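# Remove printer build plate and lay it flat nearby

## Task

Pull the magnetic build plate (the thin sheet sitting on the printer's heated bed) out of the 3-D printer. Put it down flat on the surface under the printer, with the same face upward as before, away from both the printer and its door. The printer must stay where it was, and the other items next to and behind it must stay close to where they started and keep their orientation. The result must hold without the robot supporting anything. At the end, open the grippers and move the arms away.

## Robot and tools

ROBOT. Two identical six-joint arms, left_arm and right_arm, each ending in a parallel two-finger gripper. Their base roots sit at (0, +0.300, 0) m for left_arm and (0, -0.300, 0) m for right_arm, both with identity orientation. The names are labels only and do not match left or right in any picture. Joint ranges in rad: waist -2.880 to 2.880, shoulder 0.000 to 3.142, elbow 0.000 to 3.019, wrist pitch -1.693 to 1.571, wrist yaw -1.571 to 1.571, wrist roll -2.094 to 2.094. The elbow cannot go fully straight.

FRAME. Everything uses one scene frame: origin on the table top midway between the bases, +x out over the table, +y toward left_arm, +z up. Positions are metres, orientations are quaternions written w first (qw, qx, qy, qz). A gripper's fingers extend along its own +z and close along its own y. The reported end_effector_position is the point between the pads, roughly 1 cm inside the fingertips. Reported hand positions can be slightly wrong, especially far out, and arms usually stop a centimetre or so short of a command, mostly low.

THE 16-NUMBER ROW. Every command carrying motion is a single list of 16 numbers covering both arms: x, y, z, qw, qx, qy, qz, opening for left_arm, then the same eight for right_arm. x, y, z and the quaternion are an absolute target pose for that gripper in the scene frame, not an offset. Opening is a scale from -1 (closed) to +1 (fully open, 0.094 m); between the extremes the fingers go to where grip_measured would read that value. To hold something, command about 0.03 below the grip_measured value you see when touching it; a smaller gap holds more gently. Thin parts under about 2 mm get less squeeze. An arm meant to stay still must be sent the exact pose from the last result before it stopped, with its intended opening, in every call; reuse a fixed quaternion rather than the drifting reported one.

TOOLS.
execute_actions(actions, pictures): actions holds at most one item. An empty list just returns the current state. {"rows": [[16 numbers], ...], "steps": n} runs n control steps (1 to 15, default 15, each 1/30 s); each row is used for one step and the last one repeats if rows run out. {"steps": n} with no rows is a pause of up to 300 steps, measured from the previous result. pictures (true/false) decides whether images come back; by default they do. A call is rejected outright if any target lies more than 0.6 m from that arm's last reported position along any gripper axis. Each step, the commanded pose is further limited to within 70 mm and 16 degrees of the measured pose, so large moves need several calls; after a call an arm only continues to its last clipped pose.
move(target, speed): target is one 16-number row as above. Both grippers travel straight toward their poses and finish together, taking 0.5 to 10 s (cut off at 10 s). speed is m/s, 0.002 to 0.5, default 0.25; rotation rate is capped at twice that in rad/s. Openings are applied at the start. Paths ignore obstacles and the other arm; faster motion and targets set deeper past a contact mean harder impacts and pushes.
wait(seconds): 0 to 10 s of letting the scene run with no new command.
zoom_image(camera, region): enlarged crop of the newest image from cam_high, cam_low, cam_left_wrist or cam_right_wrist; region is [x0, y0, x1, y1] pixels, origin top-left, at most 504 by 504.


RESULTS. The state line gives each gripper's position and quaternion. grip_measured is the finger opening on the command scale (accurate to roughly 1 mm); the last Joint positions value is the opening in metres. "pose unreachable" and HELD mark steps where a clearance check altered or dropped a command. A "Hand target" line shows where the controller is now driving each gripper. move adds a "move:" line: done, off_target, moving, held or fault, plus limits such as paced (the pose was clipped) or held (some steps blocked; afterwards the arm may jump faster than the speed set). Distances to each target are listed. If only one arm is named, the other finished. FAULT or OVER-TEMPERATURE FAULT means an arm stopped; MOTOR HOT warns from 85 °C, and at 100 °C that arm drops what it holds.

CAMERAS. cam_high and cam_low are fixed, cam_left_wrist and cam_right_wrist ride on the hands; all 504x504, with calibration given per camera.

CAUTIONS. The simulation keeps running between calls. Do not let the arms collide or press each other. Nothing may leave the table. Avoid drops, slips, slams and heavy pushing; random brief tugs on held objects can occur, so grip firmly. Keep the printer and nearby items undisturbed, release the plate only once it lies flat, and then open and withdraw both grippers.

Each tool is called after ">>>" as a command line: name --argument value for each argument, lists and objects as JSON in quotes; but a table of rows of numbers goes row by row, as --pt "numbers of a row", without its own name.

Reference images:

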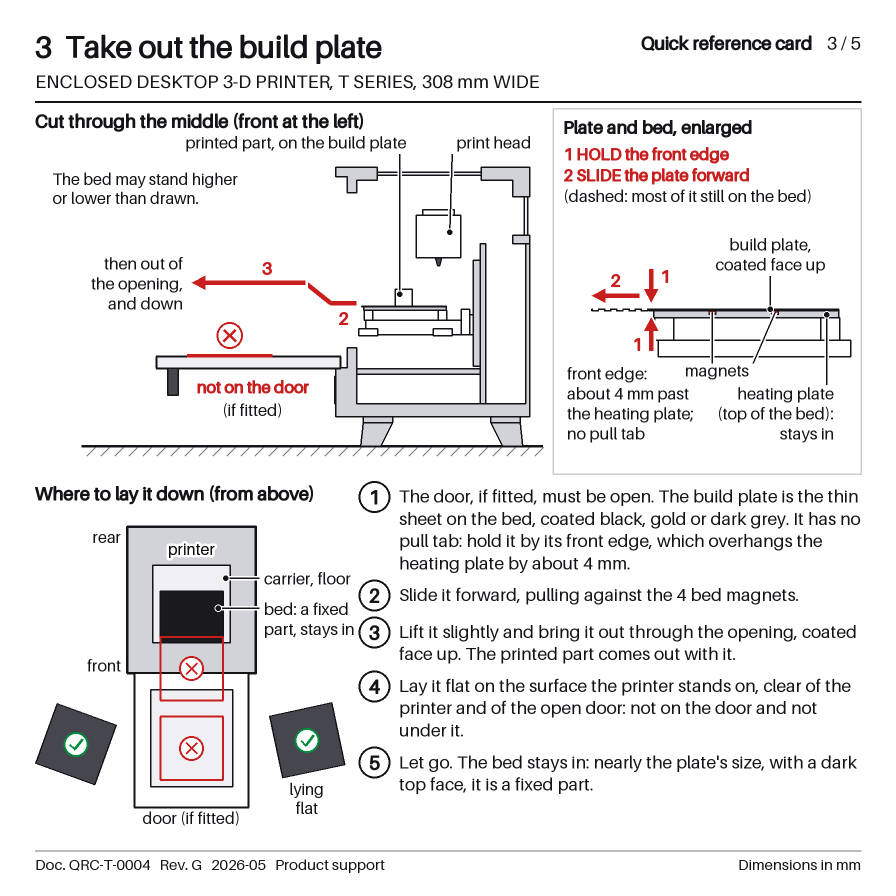

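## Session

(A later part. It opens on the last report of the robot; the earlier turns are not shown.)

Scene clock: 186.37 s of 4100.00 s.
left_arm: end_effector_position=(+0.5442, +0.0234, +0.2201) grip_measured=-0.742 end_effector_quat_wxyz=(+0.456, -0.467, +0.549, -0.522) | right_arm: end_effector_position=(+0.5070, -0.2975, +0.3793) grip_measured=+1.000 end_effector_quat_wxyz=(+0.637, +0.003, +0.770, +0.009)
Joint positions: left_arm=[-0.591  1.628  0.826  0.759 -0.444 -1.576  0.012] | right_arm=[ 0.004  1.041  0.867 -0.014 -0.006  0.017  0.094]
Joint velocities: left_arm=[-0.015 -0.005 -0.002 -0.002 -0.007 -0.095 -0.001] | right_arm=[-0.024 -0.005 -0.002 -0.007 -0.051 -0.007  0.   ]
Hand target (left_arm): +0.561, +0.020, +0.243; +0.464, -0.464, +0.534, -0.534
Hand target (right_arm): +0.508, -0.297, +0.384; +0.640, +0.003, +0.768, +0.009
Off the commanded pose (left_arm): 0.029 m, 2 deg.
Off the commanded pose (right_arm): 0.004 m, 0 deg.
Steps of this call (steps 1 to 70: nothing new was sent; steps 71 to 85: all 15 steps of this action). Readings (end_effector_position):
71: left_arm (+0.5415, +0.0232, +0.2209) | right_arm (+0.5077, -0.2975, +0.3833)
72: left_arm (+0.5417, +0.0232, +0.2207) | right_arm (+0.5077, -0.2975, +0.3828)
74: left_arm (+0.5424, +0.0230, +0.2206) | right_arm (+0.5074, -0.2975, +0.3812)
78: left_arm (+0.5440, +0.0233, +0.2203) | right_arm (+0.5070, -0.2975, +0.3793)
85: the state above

>>> move --target '[0.540,0.021,0.236,0.4639,-0.4639,0.5337,-0.5337,-0.74,0.507,-0.2975,0.3793,0.637,0.003,0.770,0.009,1]' --speed 0.03

>>> zoom_image --camera "cam_left_wrist" --region '[190, 190, 310, 310]'

Scene clock: 190.47 s of 4100.00 s.
left_arm: end_effector_position=(+0.5441, +0.0249, +0.2203) grip_measured=-0.742 end_effector_quat_wxyz=(+0.460, -0.471, +0.545, -0.519) | right_arm: end_effector_position=(+0.5062, -0.2975, +0.3750) grip_measured=+1.000 end_effector_quat_wxyz=(+0.635, +0.003, +0.773, +0.009)
Joint positions: left_arm=[-0.593  1.628  0.826  0.759 -0.459 -1.576  0.012] | right_arm=[ 0.004  1.041  0.86  -0.014 -0.006  0.017  0.094]
Joint velocities: left_arm=[-0.005 -0.005  0.012 -0.002 -0.037 -0.022 -0.   ] | right_arm=[-0.005  0.005 -0.022 -0.022 -0.007 -0.007  0.   ]
Hand target (left_arm): +0.540, +0.021, +0.236; +0.464, -0.464, +0.534, -0.534
Hand target (right_arm): +0.507, -0.297, +0.379; +0.637, +0.003, +0.771, +0.009
Off the commanded pose (left_arm): 0.017 m, 2 deg.
Off the commanded pose (right_arm): 0.004 m, 0 deg.
After step 90, 0.17 s passed at rest.
move: off_target (left_arm)
camera_calibration (this result's frames):
cam_left_wrist: T_world_to_cam=[[0.0524885, -0.0163482, 0.998488, -0.246777], [-0.660951, -0.750093, 0.0224637, 0.385272], [0.748591, -0.66113, -0.0501766, -0.254666], [0, 0, 0, 1]] pos_world=[0.45824, 0.116588, 0.224971]
cam_right_wrist: T_world_to_cam=[[0.00592813, -0.999816, -0.0182343, -0.292994], [-0.732009, 0.00808409, -0.681247, 0.634424], [0.681269, 0.0173862, -0.731827, 0.060105], [0, 0, 0, 1]] pos_world=[0.425194, -0.299113, 0.470843]

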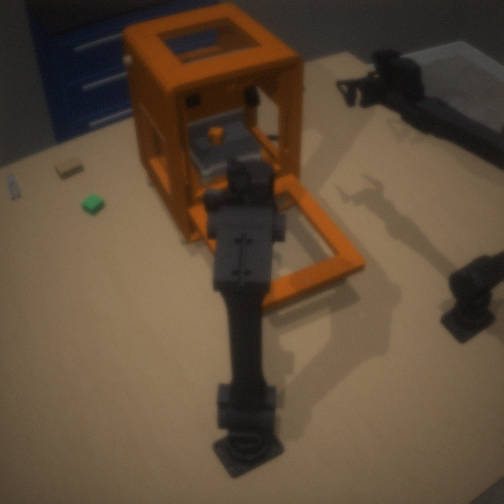

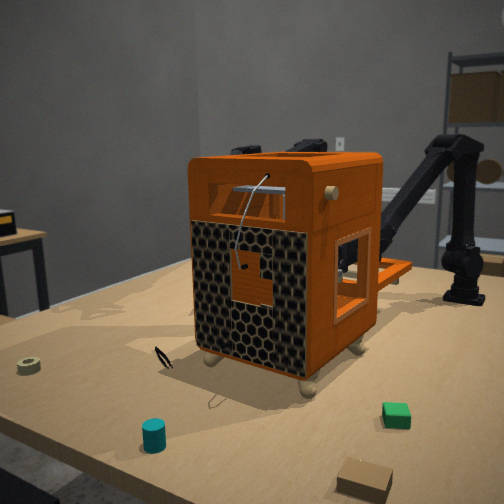

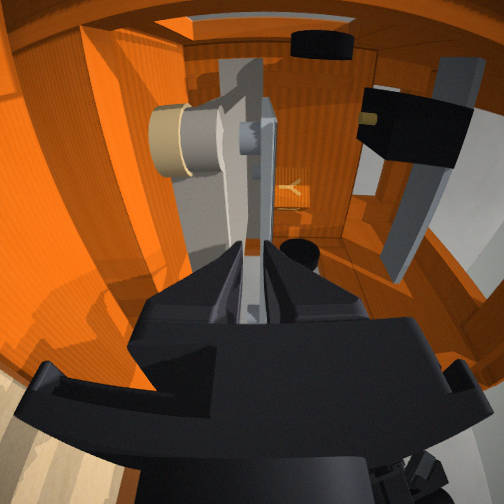

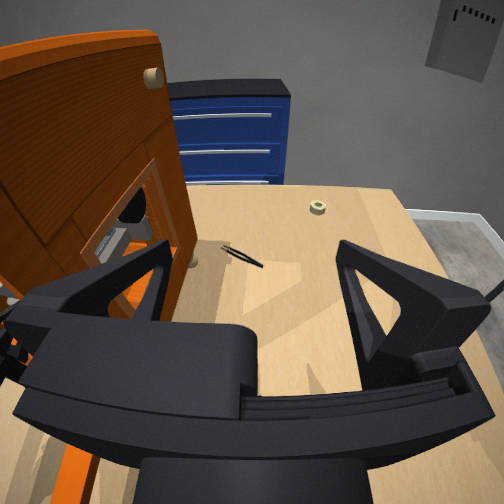

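Region (190, 190, 310, 310) of cam_left_wrist's 504x504 image, scaled by 4.200, with more detail than that image has.

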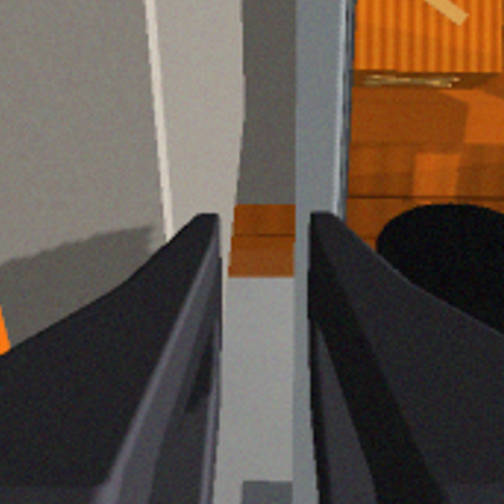

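>>> move --target '[0.544,0.024,0.230,0.4823,-0.4449,0.5172,-0.5496,-0.6,0.5062,-0.2975,0.375,0.635,0.003,0.773,0.009,1]' --speed 0.03

>>> zoom_image --camera "cam_left_wrist" --region '[190, 190, 310, 310]'

Scene clock: 198.10 s of 4100.00 s.
left_arm: end_effector_position=(+0.5419, +0.0256, +0.2362) grip_measured=-0.602 end_effector_quat_wxyz=(+0.480, -0.449, +0.515, -0.550) | right_arm: end_effector_position=(+0.5055, -0.2975, +0.3710) grip_measured=+1.000 end_effector_quat_wxyz=(+0.632, +0.003, +0.775, +0.009)
Joint positions: left_arm=[-0.593  1.648  0.812  0.911 -0.455 -1.537  0.019] | right_arm=[ 0.004  1.041  0.854 -0.014 -0.006  0.017  0.094]
Joint velocities: left_arm=[-0.015 -0.015 -0.007 -0.002 -0.037 -0.037  0.001] | right_arm=[-0.005 -0.005  0.002 -0.022  0.022 -0.022  0.   ]
Hand target (left_arm): +0.544, +0.024, +0.230; +0.483, -0.445, +0.517, -0.549
Hand target (right_arm): +0.506, -0.297, +0.375; +0.635, +0.003, +0.773, +0.009
Off the commanded pose (left_arm): 0.007 m, 1 deg.
Off the commanded pose (right_arm): 0.004 m, 0 deg.
After step 90, 2.60 s passed at rest.
move: done
camera_calibration (this result's frames):
cam_left_wrist: T_world_to_cam=[[-0.0498418, 0.0108084, 0.998699, -0.207792], [-0.663264, -0.747968, -0.0250065, 0.396466], [0.746724, -0.663647, 0.0444489, -0.273092], [0, 0, 0, 1]] pos_world=[0.456529, 0.117553, 0.229574]
cam_right_wrist: T_world_to_cam=[[0.00580984, -0.999817, -0.0182475, -0.293], [-0.736412, 0.0080672, -0.676486, 0.631591], [0.676509, 0.0173679, -0.73623, 0.0617379], [0, 0, 0, 1]] pos_world=[0.425047, -0.299114, 0.467369]

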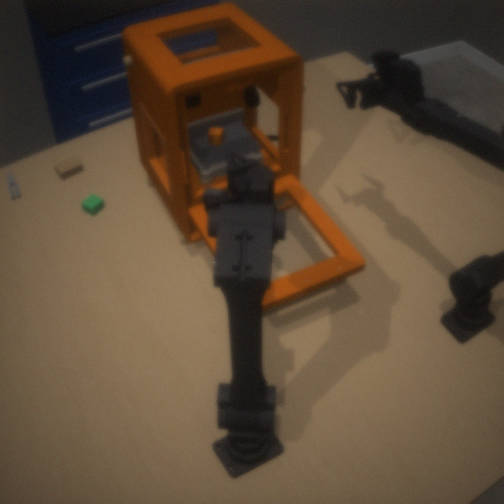

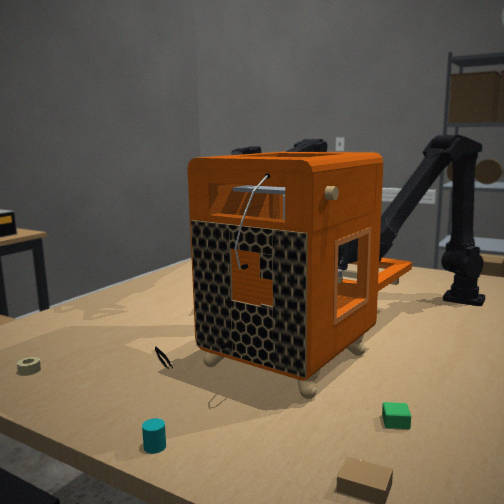

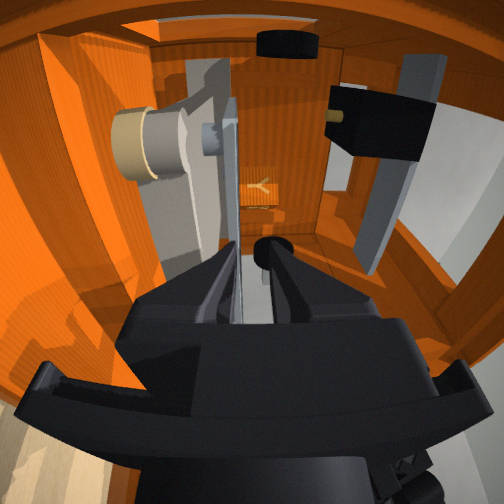

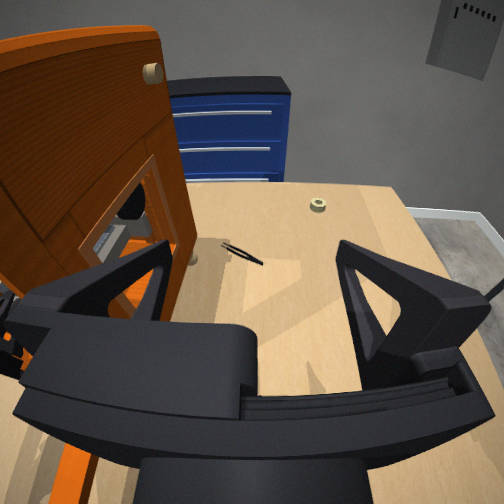

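Region (190, 190, 310, 310) of cam_left_wrist's 504x504 image, scaled by 4.200, with more detail than that image has.

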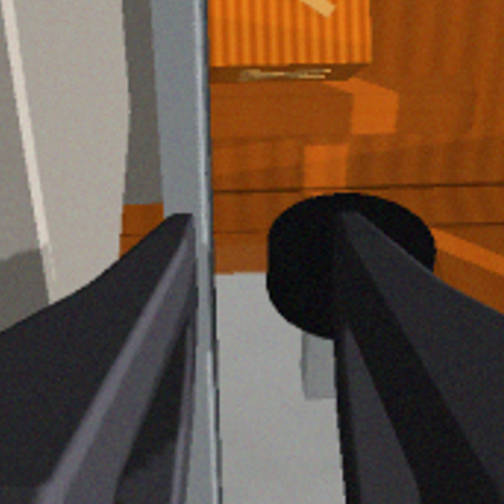

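>>> move --target '[0.560,0.022,0.240,0.4823,-0.4449,0.5172,-0.5496,-0.52,0.5055,-0.2975,0.371,0.632,0.003,0.775,0.009,1]' --speed 0.03

>>> zoom_image --camera "cam_left_wrist" --region '[170, 170, 330, 330]'

Scene clock: 202.47 s of 4100.00 s.
left_arm: end_effector_position=(+0.5440, +0.0267, +0.2320) grip_measured=-0.522 end_effector_quat_wxyz=(+0.477, -0.447, +0.522, -0.547) | right_arm: end_effector_position=(+0.5046, -0.2975, +0.3668) grip_measured=+1.000 end_effector_quat_wxyz=(+0.630, +0.003, +0.777, +0.009)
Joint positions: left_arm=[-0.585  1.651  0.812  0.9   -0.439 -1.536  0.022] | right_arm=[ 0.004  1.041  0.847 -0.014 -0.006  0.017  0.094]
Joint velocities: left_arm=[ 0.005 -0.005 -0.007 -0.022  0.007  0.022 -0.   ] | right_arm=[-0.015  0.005 -0.012  0.007  0.037  0.007  0.   ]
Hand target (left_arm): +0.559, +0.023, +0.240; +0.482, -0.445, +0.517, -0.550
Hand target (right_arm): +0.505, -0.297, +0.371; +0.632, +0.003, +0.775, +0.009
Off the commanded pose (left_arm): 0.018 m, 1 deg.
Off the commanded pose (right_arm): 0.004 m, 0 deg.
After step 90, 0.40 s passed at rest.
move: off_target (left_arm)
camera_calibration (this result's frames):
cam_left_wrist: T_world_to_cam=[[-0.0388387, 0.00131153, 0.999245, -0.209343], [-0.669995, -0.741942, -0.0250676, 0.402074], [0.741349, -0.670463, 0.0296948, -0.267218], [0, 0, 0, 1]] pos_world=[0.459359, 0.119431, 0.227199]
cam_right_wrist: T_world_to_cam=[[0.0056845, -0.999817, -0.0182606, -0.293008], [-0.741039, 0.00804944, -0.671413, 0.628579], [0.671437, 0.0173485, -0.740858, 0.0634468], [0, 0, 0, 1]] pos_world=[0.424867, -0.299115, 0.463691]

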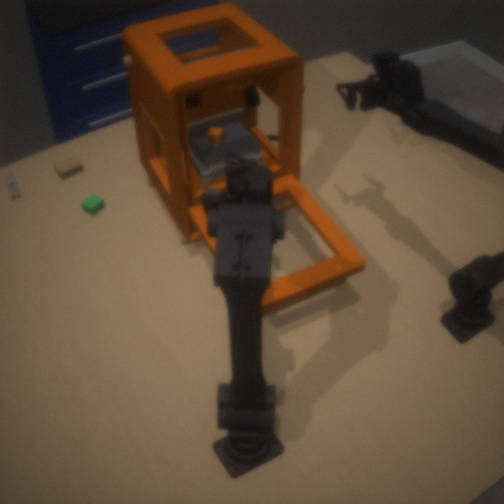

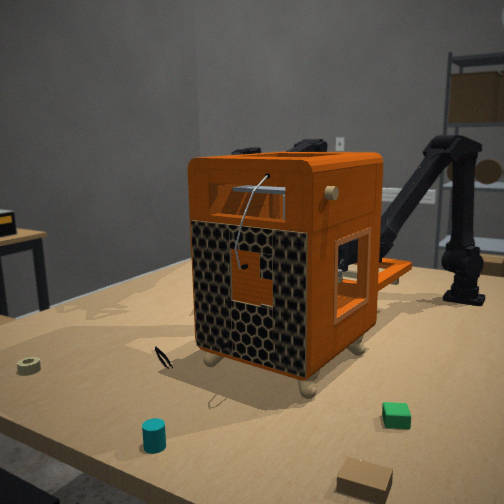

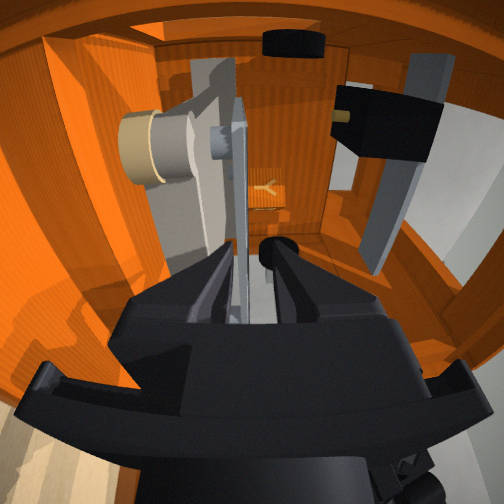

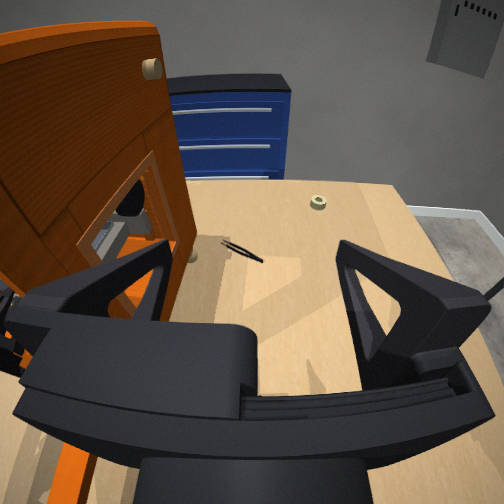

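Region (170, 170, 330, 330) of cam_left_wrist's 504x504 image, scaled by 3.150, with more detail than that image has.

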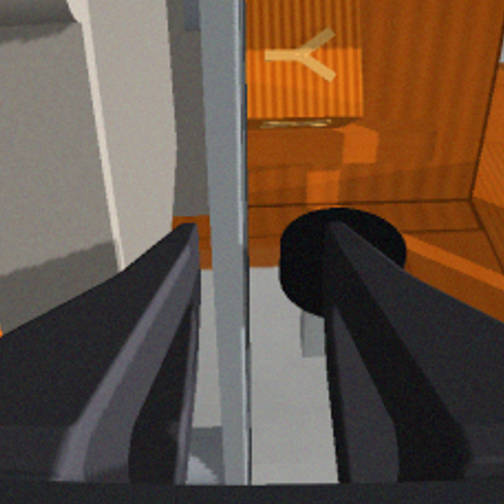

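>>> move --target '[0.572,0.021,0.247,0.4823,-0.4449,0.5172,-0.5496,-0.66,0.5046,-0.2975,0.3668,0.63,0.003,0.777,0.009,1]' --speed 0.03

>>> zoom_image --camera "cam_left_wrist" --region '[170, 170, 330, 330]'

Scene clock: 206.17 s of 4100.00 s.
left_arm: end_effector_position=(+0.5532, +0.0258, +0.2314) grip_measured=-0.658 end_effector_quat_wxyz=(+0.475, -0.448, +0.528, -0.542) | right_arm: end_effector_position=(+0.5038, -0.2975, +0.3628) grip_measured=+1.000 end_effector_quat_wxyz=(+0.627, +0.003, +0.779, +0.009)
Joint positions: left_arm=[-0.575  1.66   0.837  0.868 -0.428 -1.536  0.016] | right_arm=[ 0.004  1.041  0.84  -0.014 -0.006  0.017  0.094]
Joint velocities: left_arm=[ 0.015 -0.015  0.012 -0.012 -0.051  0.007 -0.   ] | right_arm=[-0.005  0.005  0.002  0.017  0.022  0.022  0.   ]
Hand target (left_arm): +0.571, +0.022, +0.247; +0.482, -0.445, +0.517, -0.550
Hand target (right_arm): +0.505, -0.297, +0.367; +0.630, +0.003, +0.777, +0.009
Off the commanded pose (left_arm): 0.025 m, 2 deg.
Off the commanded pose (right_arm): 0.004 m, 0 deg.
move: off_target (left_arm)
camera_calibration (this result's frames):
cam_left_wrist: T_world_to_cam=[[-0.025459, -0.00812574, 0.999643, -0.215624], [-0.671438, -0.7407, -0.0231211, 0.407825], [0.740624, -0.671787, 0.0134015, -0.27036], [0, 0, 0, 1]] pos_world=[0.468574, 0.1187, 0.228599]
cam_right_wrist: T_world_to_cam=[[0.00556604, -0.999818, -0.0182722, -0.293015], [-0.745378, 0.0080328, -0.666594, 0.625724], [0.666619, 0.01733, -0.745197, 0.0650417], [0, 0, 0, 1]] pos_world=[0.424674, -0.299115, 0.460218]

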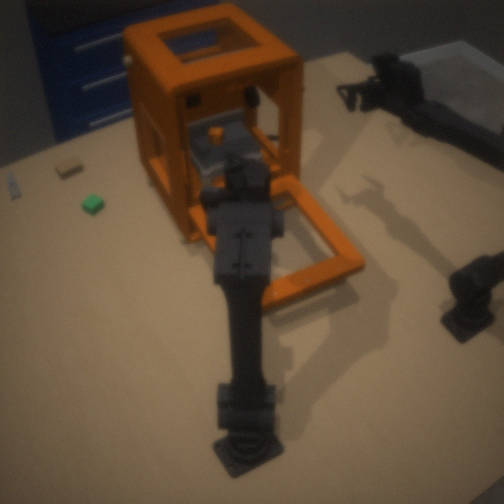

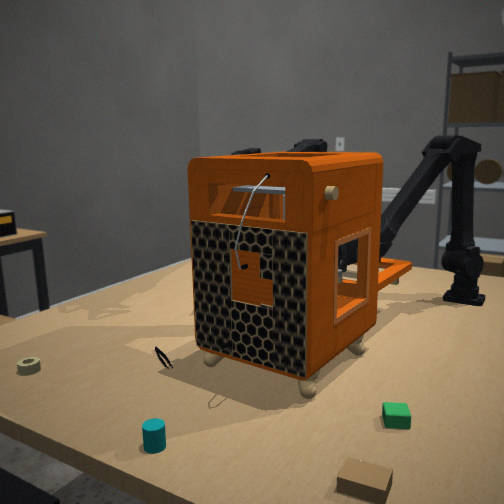

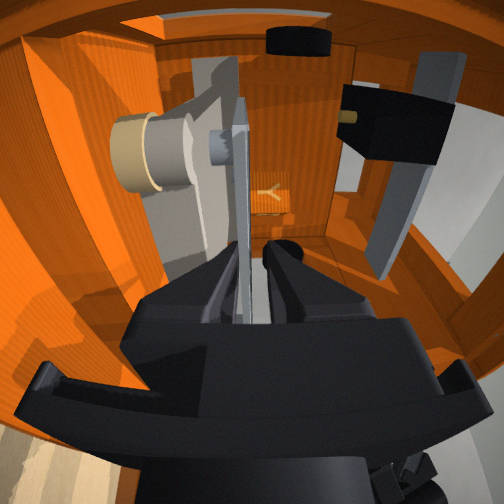

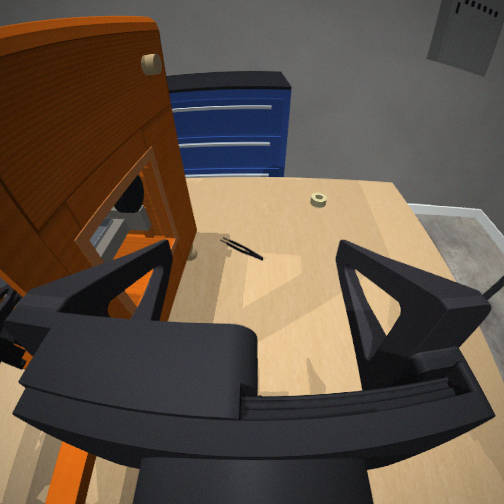

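Region (170, 170, 330, 330) of cam_left_wrist's 504x504 image, scaled by 3.150, with more detail than that image has.

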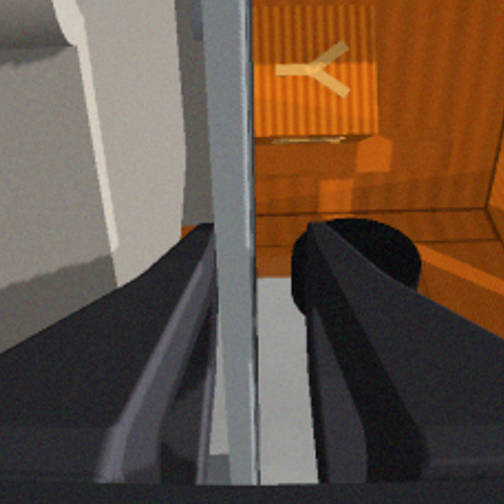

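>>> move --target '[0.539,0.026,0.236,0.4823,-0.4449,0.5172,-0.5496,-0.62,0.5038,-0.2975,0.3628,0.627,0.003,0.779,0.009,1]' --speed 0.03

Scene clock: 213.73 s of 4100.00 s.
left_arm: end_effector_position=(+0.5447, +0.0277, +0.2256) grip_measured=-0.622 end_effector_quat_wxyz=(+0.478, -0.451, +0.524, -0.541) | right_arm: end_effector_position=(+0.5029, -0.2975, +0.3586) grip_measured=+1.000 end_effector_quat_wxyz=(+0.624, +0.003, +0.781, +0.009)
Joint positions: left_arm=[-0.586  1.66   0.811  0.897 -0.449 -1.536  0.018] | right_arm=[ 0.004  1.041  0.833 -0.014 -0.006  0.017  0.094]
Joint velocities: left_arm=[-0.015  0.015 -0.012 -0.007 -0.007 -0.007 -0.001] | right_arm=[ 0.005 -0.015 -0.002 -0.012  0.022  0.022  0.   ]
Hand target (left_arm): +0.539, +0.026, +0.236; +0.482, -0.445, +0.517, -0.549
Hand target (right_arm): +0.504, -0.297, +0.363; +0.627, +0.003, +0.779, +0.009
Off the commanded pose (left_arm): 0.012 m, 2 deg.
Off the commanded pose (right_arm): 0.004 m, 0 deg.
After step 90, 3.77 s passed at rest.
move: off_target (left_arm)
camera_calibration (this result's frames):
cam_left_wrist: T_world_to_cam=[[-0.028024, -0.0054936, 0.999592, -0.208751], [-0.663159, -0.748134, -0.0227036, 0.398956], [0.747954, -0.663525, 0.0173226, -0.267877], [0, 0, 0, 1]] pos_world=[0.459081, 0.119583, 0.222364]
cam_right_wrist: T_world_to_cam=[[0.00544053, -0.999818, -0.0182836, -0.293024], [-0.749937, 0.0080153, -0.66146, 0.62269], [0.661486, 0.0173103, -0.749757, 0.0667103], [0, 0, 0, 1]] pos_world=[0.424445, -0.299116, 0.456543]

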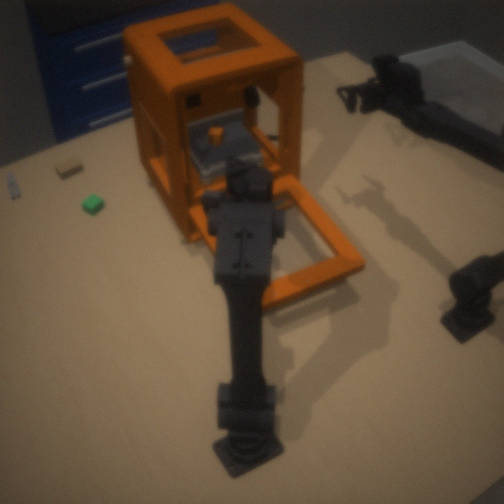

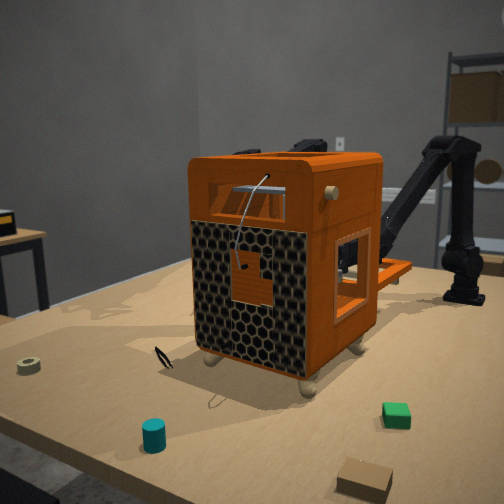

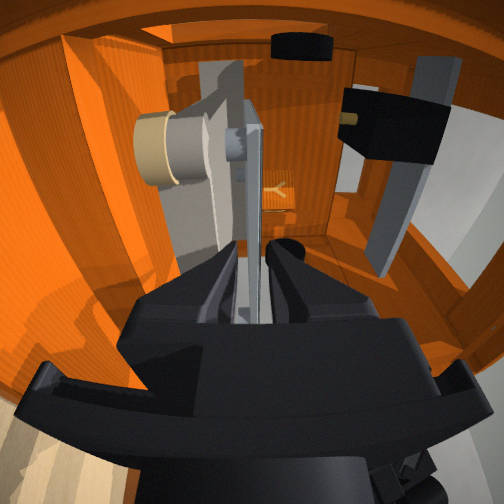

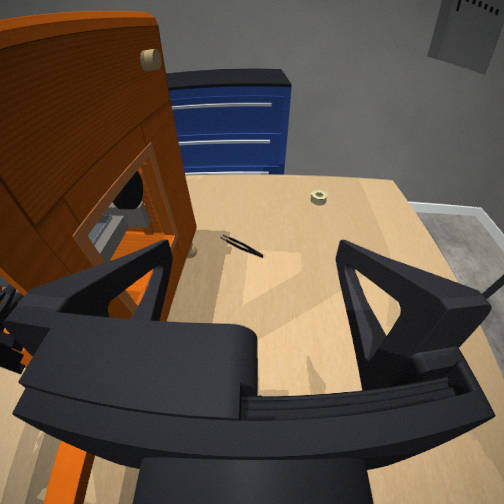

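Try closing at x=.5447.

>>> move --target '[0.545,0.0275,0.229,0.4823,-0.4449,0.5172,-0.5496,-1,0.5029,-0.2975,0.3586,0.624,0.003,0.781,0.009,1]' --speed 0.01

>>> zoom_image --camera "cam_left_wrist" --region '[170, 170, 330, 330]'

Scene clock: 217.13 s of 4100.00 s.
left_arm: end_effector_position=(+0.5443, +0.0276, +0.2297) grip_measured=-0.982 end_effector_quat_wxyz=(+0.479, -0.449, +0.520, -0.546) | right_arm: end_effector_position=(+0.5020, -0.2975, +0.3546) grip_measured=+1.000 end_effector_quat_wxyz=(+0.622, +0.004, +0.783, +0.009)
Joint positions: left_arm=[-0.586  1.657  0.811  0.907 -0.448 -1.536  0.001] | right_arm=[ 0.004  1.041  0.827 -0.014 -0.006  0.017  0.094]
Joint velocities: left_arm=[-0.015 -0.005  0.002 -0.012 -0.007 -0.007  0.   ] | right_arm=[ 0.015  0.005 -0.012  0.002 -0.007  0.051  0.   ]
Hand target (left_arm): +0.545, +0.028, +0.229; +0.482, -0.445, +0.517, -0.549
Hand target (right_arm): +0.503, -0.297, +0.359; +0.624, +0.003, +0.781, +0.009
Off the commanded pose (left_arm): 0.001 m, 1 deg.
Off the commanded pose (right_arm): 0.004 m, 0 deg.
move: done
camera_calibration (this result's frames):
cam_left_wrist: T_world_to_cam=[[-0.0388743, 0.00165487, 0.999243, -0.207022], [-0.664041, -0.747291, -0.0245961, 0.399664], [0.746684, -0.664495, 0.0301493, -0.269907], [0, 0, 0, 1]] pos_world=[0.458881, 0.119656, 0.224833]
cam_right_wrist: T_world_to_cam=[[0.00532193, -0.999818, -0.0182937, -0.293032], [-0.754211, 0.00799891, -0.656583, 0.619813], [0.65661, 0.0172916, -0.754032, 0.0682669], [0, 0, 0, 1]] pos_world=[0.424205, -0.299117, 0.453074]

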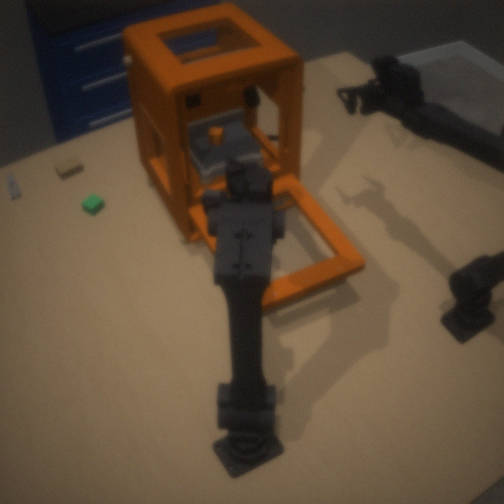

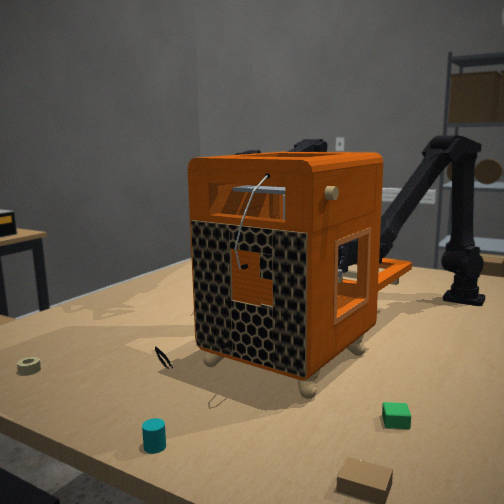

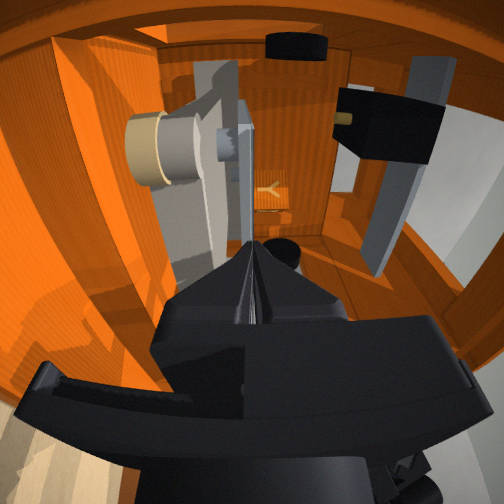

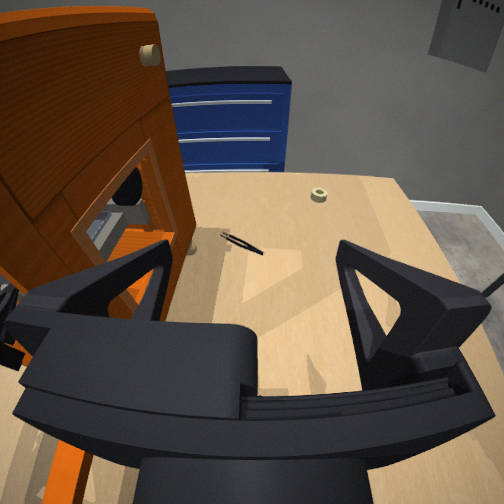

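Region (170, 170, 330, 330) of cam_left_wrist's 504x504 image, scaled by 3.150, with more detail than that image has.

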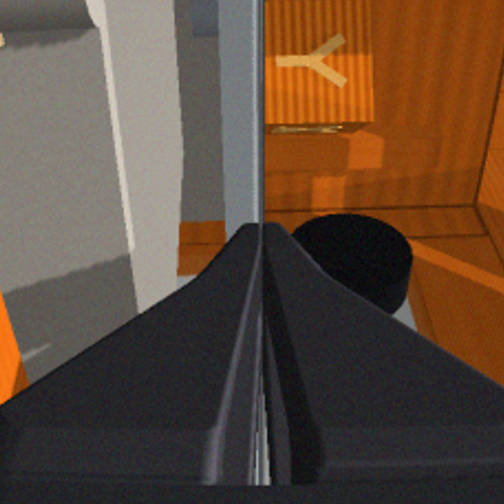

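>>> move --target '[0.570,0.023,0.244,0.4823,-0.4449,0.5172,-0.5496,-0.87,0.502,-0.2975,0.3546,0.622,0.004,0.783,0.009,1]' --speed 0.03

>>> zoom_image --camera "cam_left_wrist" --region '[170, 170, 330, 330]'

Scene clock: 221.00 s of 4100.00 s.
left_arm: end_effector_position=(+0.5469, +0.0277, +0.2275) grip_measured=-0.872 end_effector_quat_wxyz=(+0.475, -0.448, +0.528, -0.543) | right_arm: end_effector_position=(+0.5011, -0.2975, +0.3504) grip_measured=+1.000 end_effector_quat_wxyz=(+0.619, +0.004, +0.785, +0.009)
Joint positions: left_arm=[-0.579  1.657  0.815  0.888 -0.431 -1.536  0.006] | right_arm=[ 0.004  1.041  0.82  -0.014 -0.006  0.017  0.094]
Joint velocities: left_arm=[-0.005  0.005  0.002 -0.022 -0.037 -0.11   0.   ] | right_arm=[-0.015 -0.015 -0.002 -0.017 -0.081 -0.037  0.   ]
Hand target (left_arm): +0.568, +0.024, +0.244; +0.482, -0.445, +0.517, -0.550
Hand target (right_arm): +0.502, -0.298, +0.355; +0.622, +0.004, +0.783, +0.009
Off the commanded pose (left_arm): 0.029 m, 2 deg.
Off the commanded pose (right_arm): 0.004 m, 0 deg.
move: off_target (left_arm)
camera_calibration (this result's frames):
cam_left_wrist: T_world_to_cam=[[-0.0273069, -0.00674169, 0.999604, -0.210908], [-0.671962, -0.740217, -0.0233488, 0.405238], [0.740082, -0.672334, 0.0156829, -0.264612], [0, 0, 0, 1]] pos_world=[0.46238, 0.120635, 0.224436]
cam_right_wrist: T_world_to_cam=[[0.00519628, -0.999819, -0.0183034, -0.293041], [-0.758702, 0.00798168, -0.651389, 0.616757], [0.651417, 0.0172717, -0.758523, 0.0698948], [0, 0, 0, 1]] pos_world=[0.423927, -0.299118, 0.449402]

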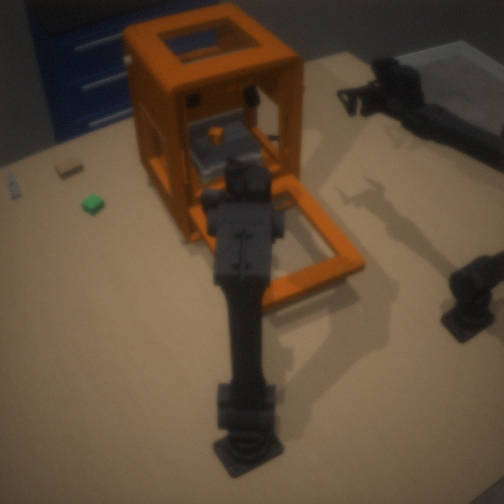

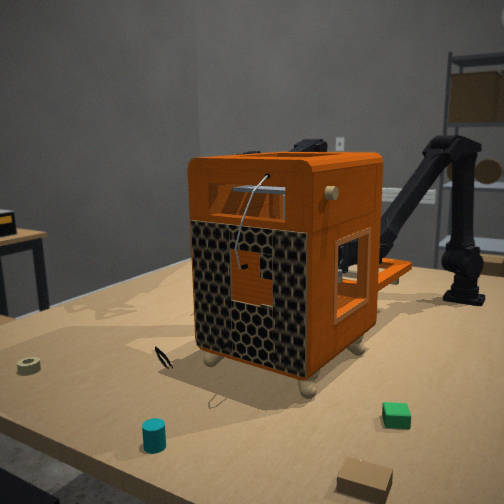

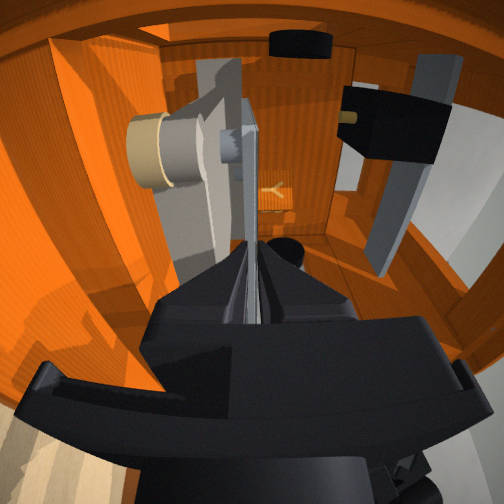

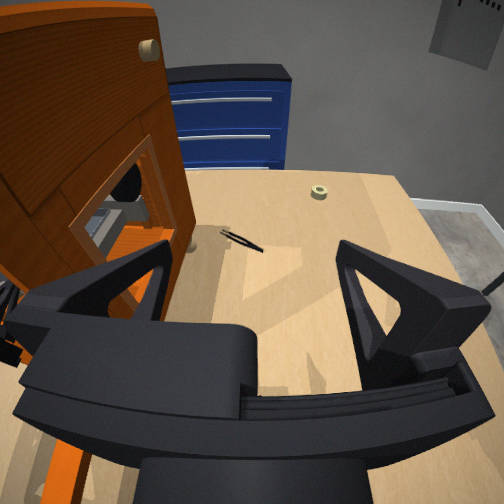

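Region (170, 170, 330, 330) of cam_left_wrist's 504x504 image, scaled by 3.150, with more detail than that image has.

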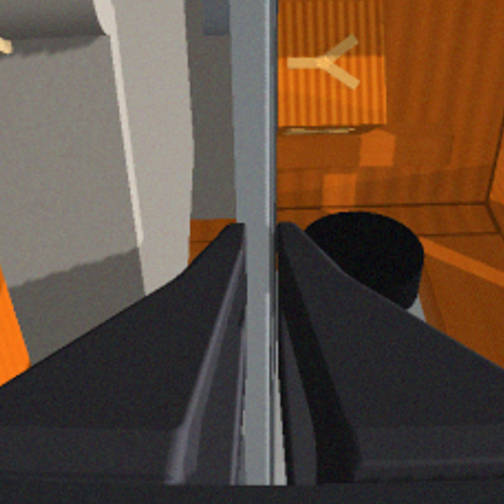

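>>> move --target '[0.572,0.024,0.247,0.4823,-0.4449,0.5172,-0.5496,-0.87,0.5011,-0.2975,0.3504,0.619,0.004,0.785,0.009,1]' --speed 0.03

>>> execute_actions --actions '[{"rows":[[0.565,0.025,0.24,0.4823,-0.4449,0.5172,-0.5496,-1,0.5011,-0.2975,0.3504,0.619,0.004,0.785,0.009,1]],"steps":15}]' --pictures false

>>> execute_actions --actions '[{"rows":[[0.56,0.025,0.235,0.4823,-0.4449,0.5172,-0.5496,-1,0.5011,-0.2975,0.3504,0.619,0.004,0.785,0.009,1]],"steps":15}]'

Scene clock: 226.83 s of 4100.00 s.
left_arm: end_effector_position=(+0.5473, +0.0275, +0.2269) grip_measured=-0.872 end_effector_quat_wxyz=(+0.475, -0.448, +0.529, -0.542) | right_arm: end_effector_position=(+0.5001, -0.2975, +0.3465) grip_measured=+1.000 end_effector_quat_wxyz=(+0.617, +0.004, +0.787, +0.009)
Joint positions: left_arm=[-0.578  1.657  0.817  0.883 -0.428 -1.536  0.006] | right_arm=[ 0.004  1.041  0.814 -0.014 -0.006  0.017  0.094]
Joint velocities: left_arm=[-0.024 -0.005 -0.002 -0.007 -0.051 -0.007  0.001] | right_arm=[ 0.005 -0.005  0.007  0.007  0.007  0.037  0.   ]
Hand target (left_arm): +0.570, +0.025, +0.247; +0.483, -0.445, +0.517, -0.549
Hand target (right_arm): +0.501, -0.298, +0.350; +0.619, +0.004, +0.785, +0.009
Off the commanded pose (left_arm): 0.032 m, 2 deg.
Off the commanded pose (right_arm): 0.004 m, 0 deg.
After step 90, 1.53 s passed at rest.
move: off_target (left_arm)
camera_calibration (this result's frames):
cam_left_wrist: T_world_to_cam=[[-0.024194, -0.00887723, 0.999668, -0.211979], [-0.673443, -0.738886, -0.0228601, 0.406012], [0.738843, -0.673772, 0.0118983, -0.263514], [0, 0, 0, 1]] pos_world=[0.462993, 0.120566, 0.224326]
cam_right_wrist: T_world_to_cam=[[0.00507756, -0.999819, -0.0183119, -0.293051], [-0.76291, 0.00796553, -0.646455, 0.61386], [0.646485, 0.0172527, -0.762732, 0.071413], [0, 0, 0, 1]] pos_world=[0.423641, -0.299119, 0.445936]

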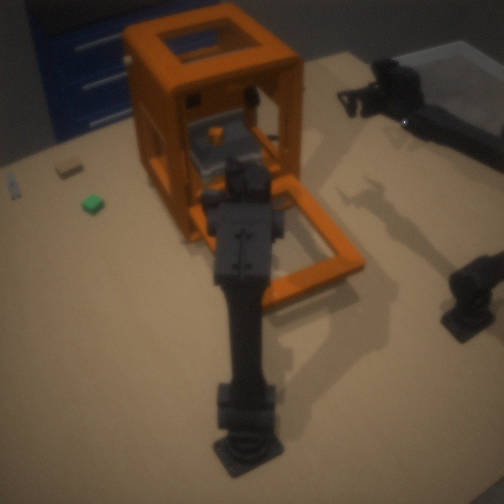

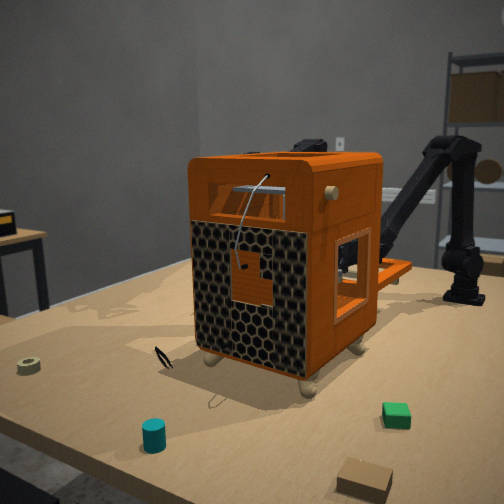

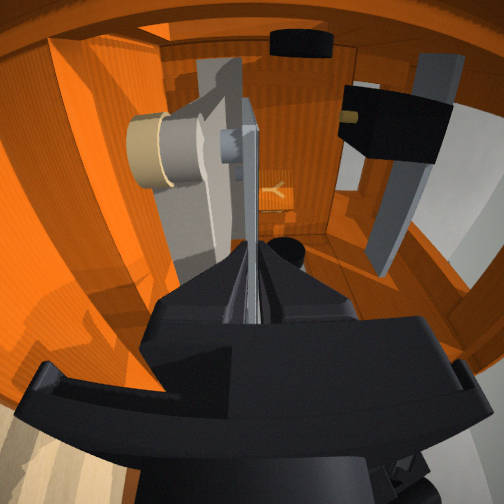

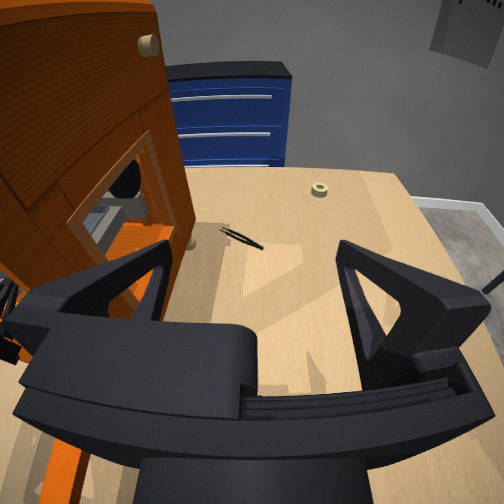

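Scene clock: 227.33 s of 4100.00 s.
left_arm: end_effector_position=(+0.5469, +0.0271, +0.2296) grip_measured=-0.981 end_effector_quat_wxyz=(+0.475, -0.446, +0.526, -0.546) | right_arm: end_effector_position=(+0.5001, -0.2975, +0.3465) grip_measured=+1.000 end_effector_quat_wxyz=(+0.617, +0.004, +0.787, +0.009)
Joint positions: left_arm=[-0.579  1.656  0.817  0.891 -0.428 -1.536  0.001] | right_arm=[ 0.004  1.041  0.814 -0.014 -0.006  0.017  0.094]
Joint velocities: left_arm=[ 0.005  0.005 -0.007  0.002  0.022  0.007 -0.001] | right_arm=[-0.015 -0.005  0.007 -0.022 -0.051  0.007  0.   ]
Hand target (left_arm): +0.564, +0.026, +0.240; +0.482, -0.445, +0.517, -0.549
Hand target (right_arm): +0.501, -0.297, +0.350; +0.619, +0.004, +0.785, +0.009
Off the commanded pose (left_arm): 0.021 m, 1 deg.
Off the commanded pose (right_arm): 0.004 m, 0 deg.
Steps of this call (steps 1 to 15: all 15 steps of this action). Readings (end_effector_position):
1: left_arm (+0.5473, +0.0275, +0.2271) | right_arm (+0.5001, -0.2975, +0.3465)
2: left_arm (+0.5470, +0.0272, +0.2293) | right_arm (+0.5001, -0.2975, +0.3465)
4: left_arm (+0.5469, +0.0271, +0.2296) | right_arm (+0.5001, -0.2975, +0.3465)
8: left_arm (+0.5469, +0.0271, +0.2296) | right_arm (+0.5001, -0.2975, +0.3465)
15: the state above

Scene clock: 227.83 s of 4100.00 s.
left_arm: end_effector_position=(+0.5469, +0.0271, +0.2296) grip_measured=-0.981 end_effector_quat_wxyz=(+0.475, -0.446, +0.526, -0.546) | right_arm: end_effector_position=(+0.5001, -0.2975, +0.3465) grip_measured=+1.000 end_effector_quat_wxyz=(+0.617, +0.004, +0.787, +0.009)
Joint positions: left_arm=[-0.579  1.656  0.817  0.891 -0.428 -1.536  0.001] | right_arm=[ 0.004  1.041  0.814 -0.014 -0.006  0.017  0.094]
Joint velocities: left_arm=[ 0.005  0.005 -0.032 -0.002 -0.022  0.051  0.   ] | right_arm=[-0.024 -0.005  0.007  0.012 -0.051  0.007  0.   ]
Hand target (left_arm): +0.559, +0.025, +0.235; +0.482, -0.445, +0.517, -0.549
Hand target (right_arm): +0.501, -0.297, +0.350; +0.619, +0.004, +0.785, +0.009
Off the commanded pose (left_arm): 0.014 m, 1 deg.
Off the commanded pose (right_arm): 0.004 m, 0 deg.
Steps of this call (steps 1 to 15: all 15 steps of this action). Readings (end_effector_position):
1: left_arm (+0.5469, +0.0271, +0.2296) | right_arm (+0.5001, -0.2975, +0.3465)
2: left_arm (+0.5469, +0.0271, +0.2296) | right_arm (+0.5001, -0.2975, +0.3465)
4: left_arm (+0.5469, +0.0271, +0.2296) | right_arm (+0.5001, -0.2975, +0.3465)
8: left_arm (+0.5469, +0.0271, +0.2296) | right_arm (+0.5001, -0.2975, +0.3465)
15: the state above
camera_calibration (this result's frames):
cam_left_wrist: T_world_to_cam=[[-0.0318733, -0.00385606, 0.999484, -0.210536], [-0.674107, -0.738233, -0.0243453, 0.406219], [0.737946, -0.674535, 0.0209305, -0.265044], [0, 0, 0, 1]] pos_world=[0.462713, 0.120291, 0.225864]
cam_right_wrist: T_world_to_cam=[[0.00507756, -0.999819, -0.0183119, -0.293051], [-0.76291, 0.00796553, -0.646455, 0.61386], [0.646485, 0.0172527, -0.762732, 0.071413], [0, 0, 0, 1]] pos_world=[0.423641, -0.299119, 0.445936]

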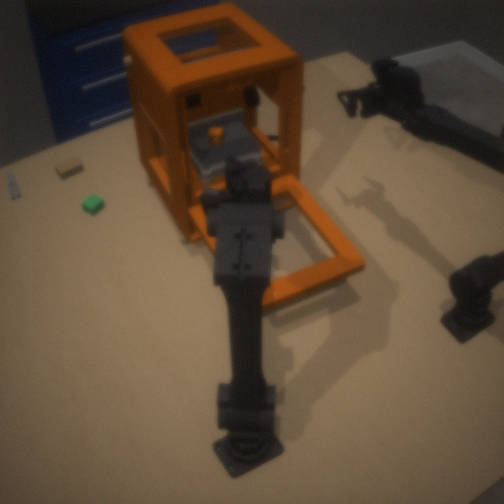

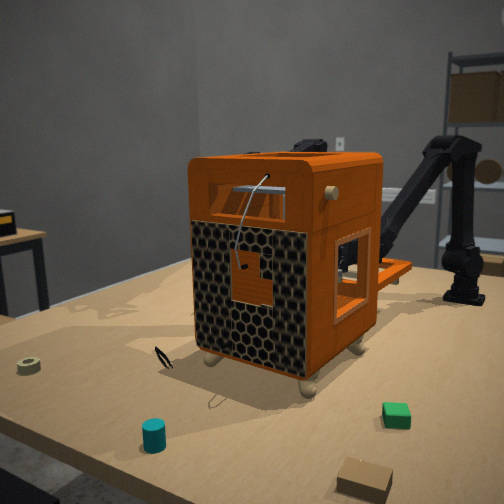

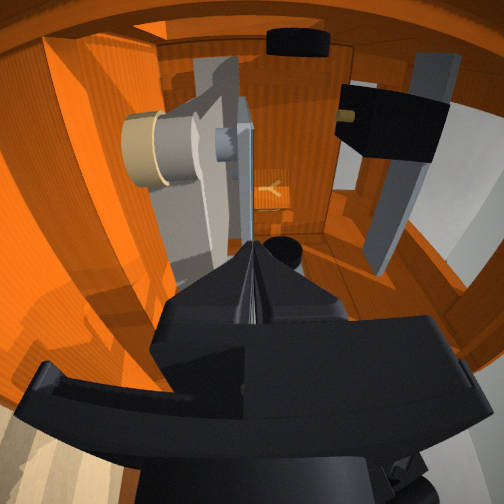

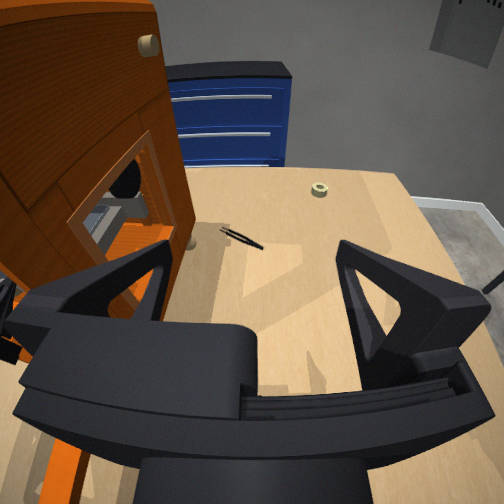

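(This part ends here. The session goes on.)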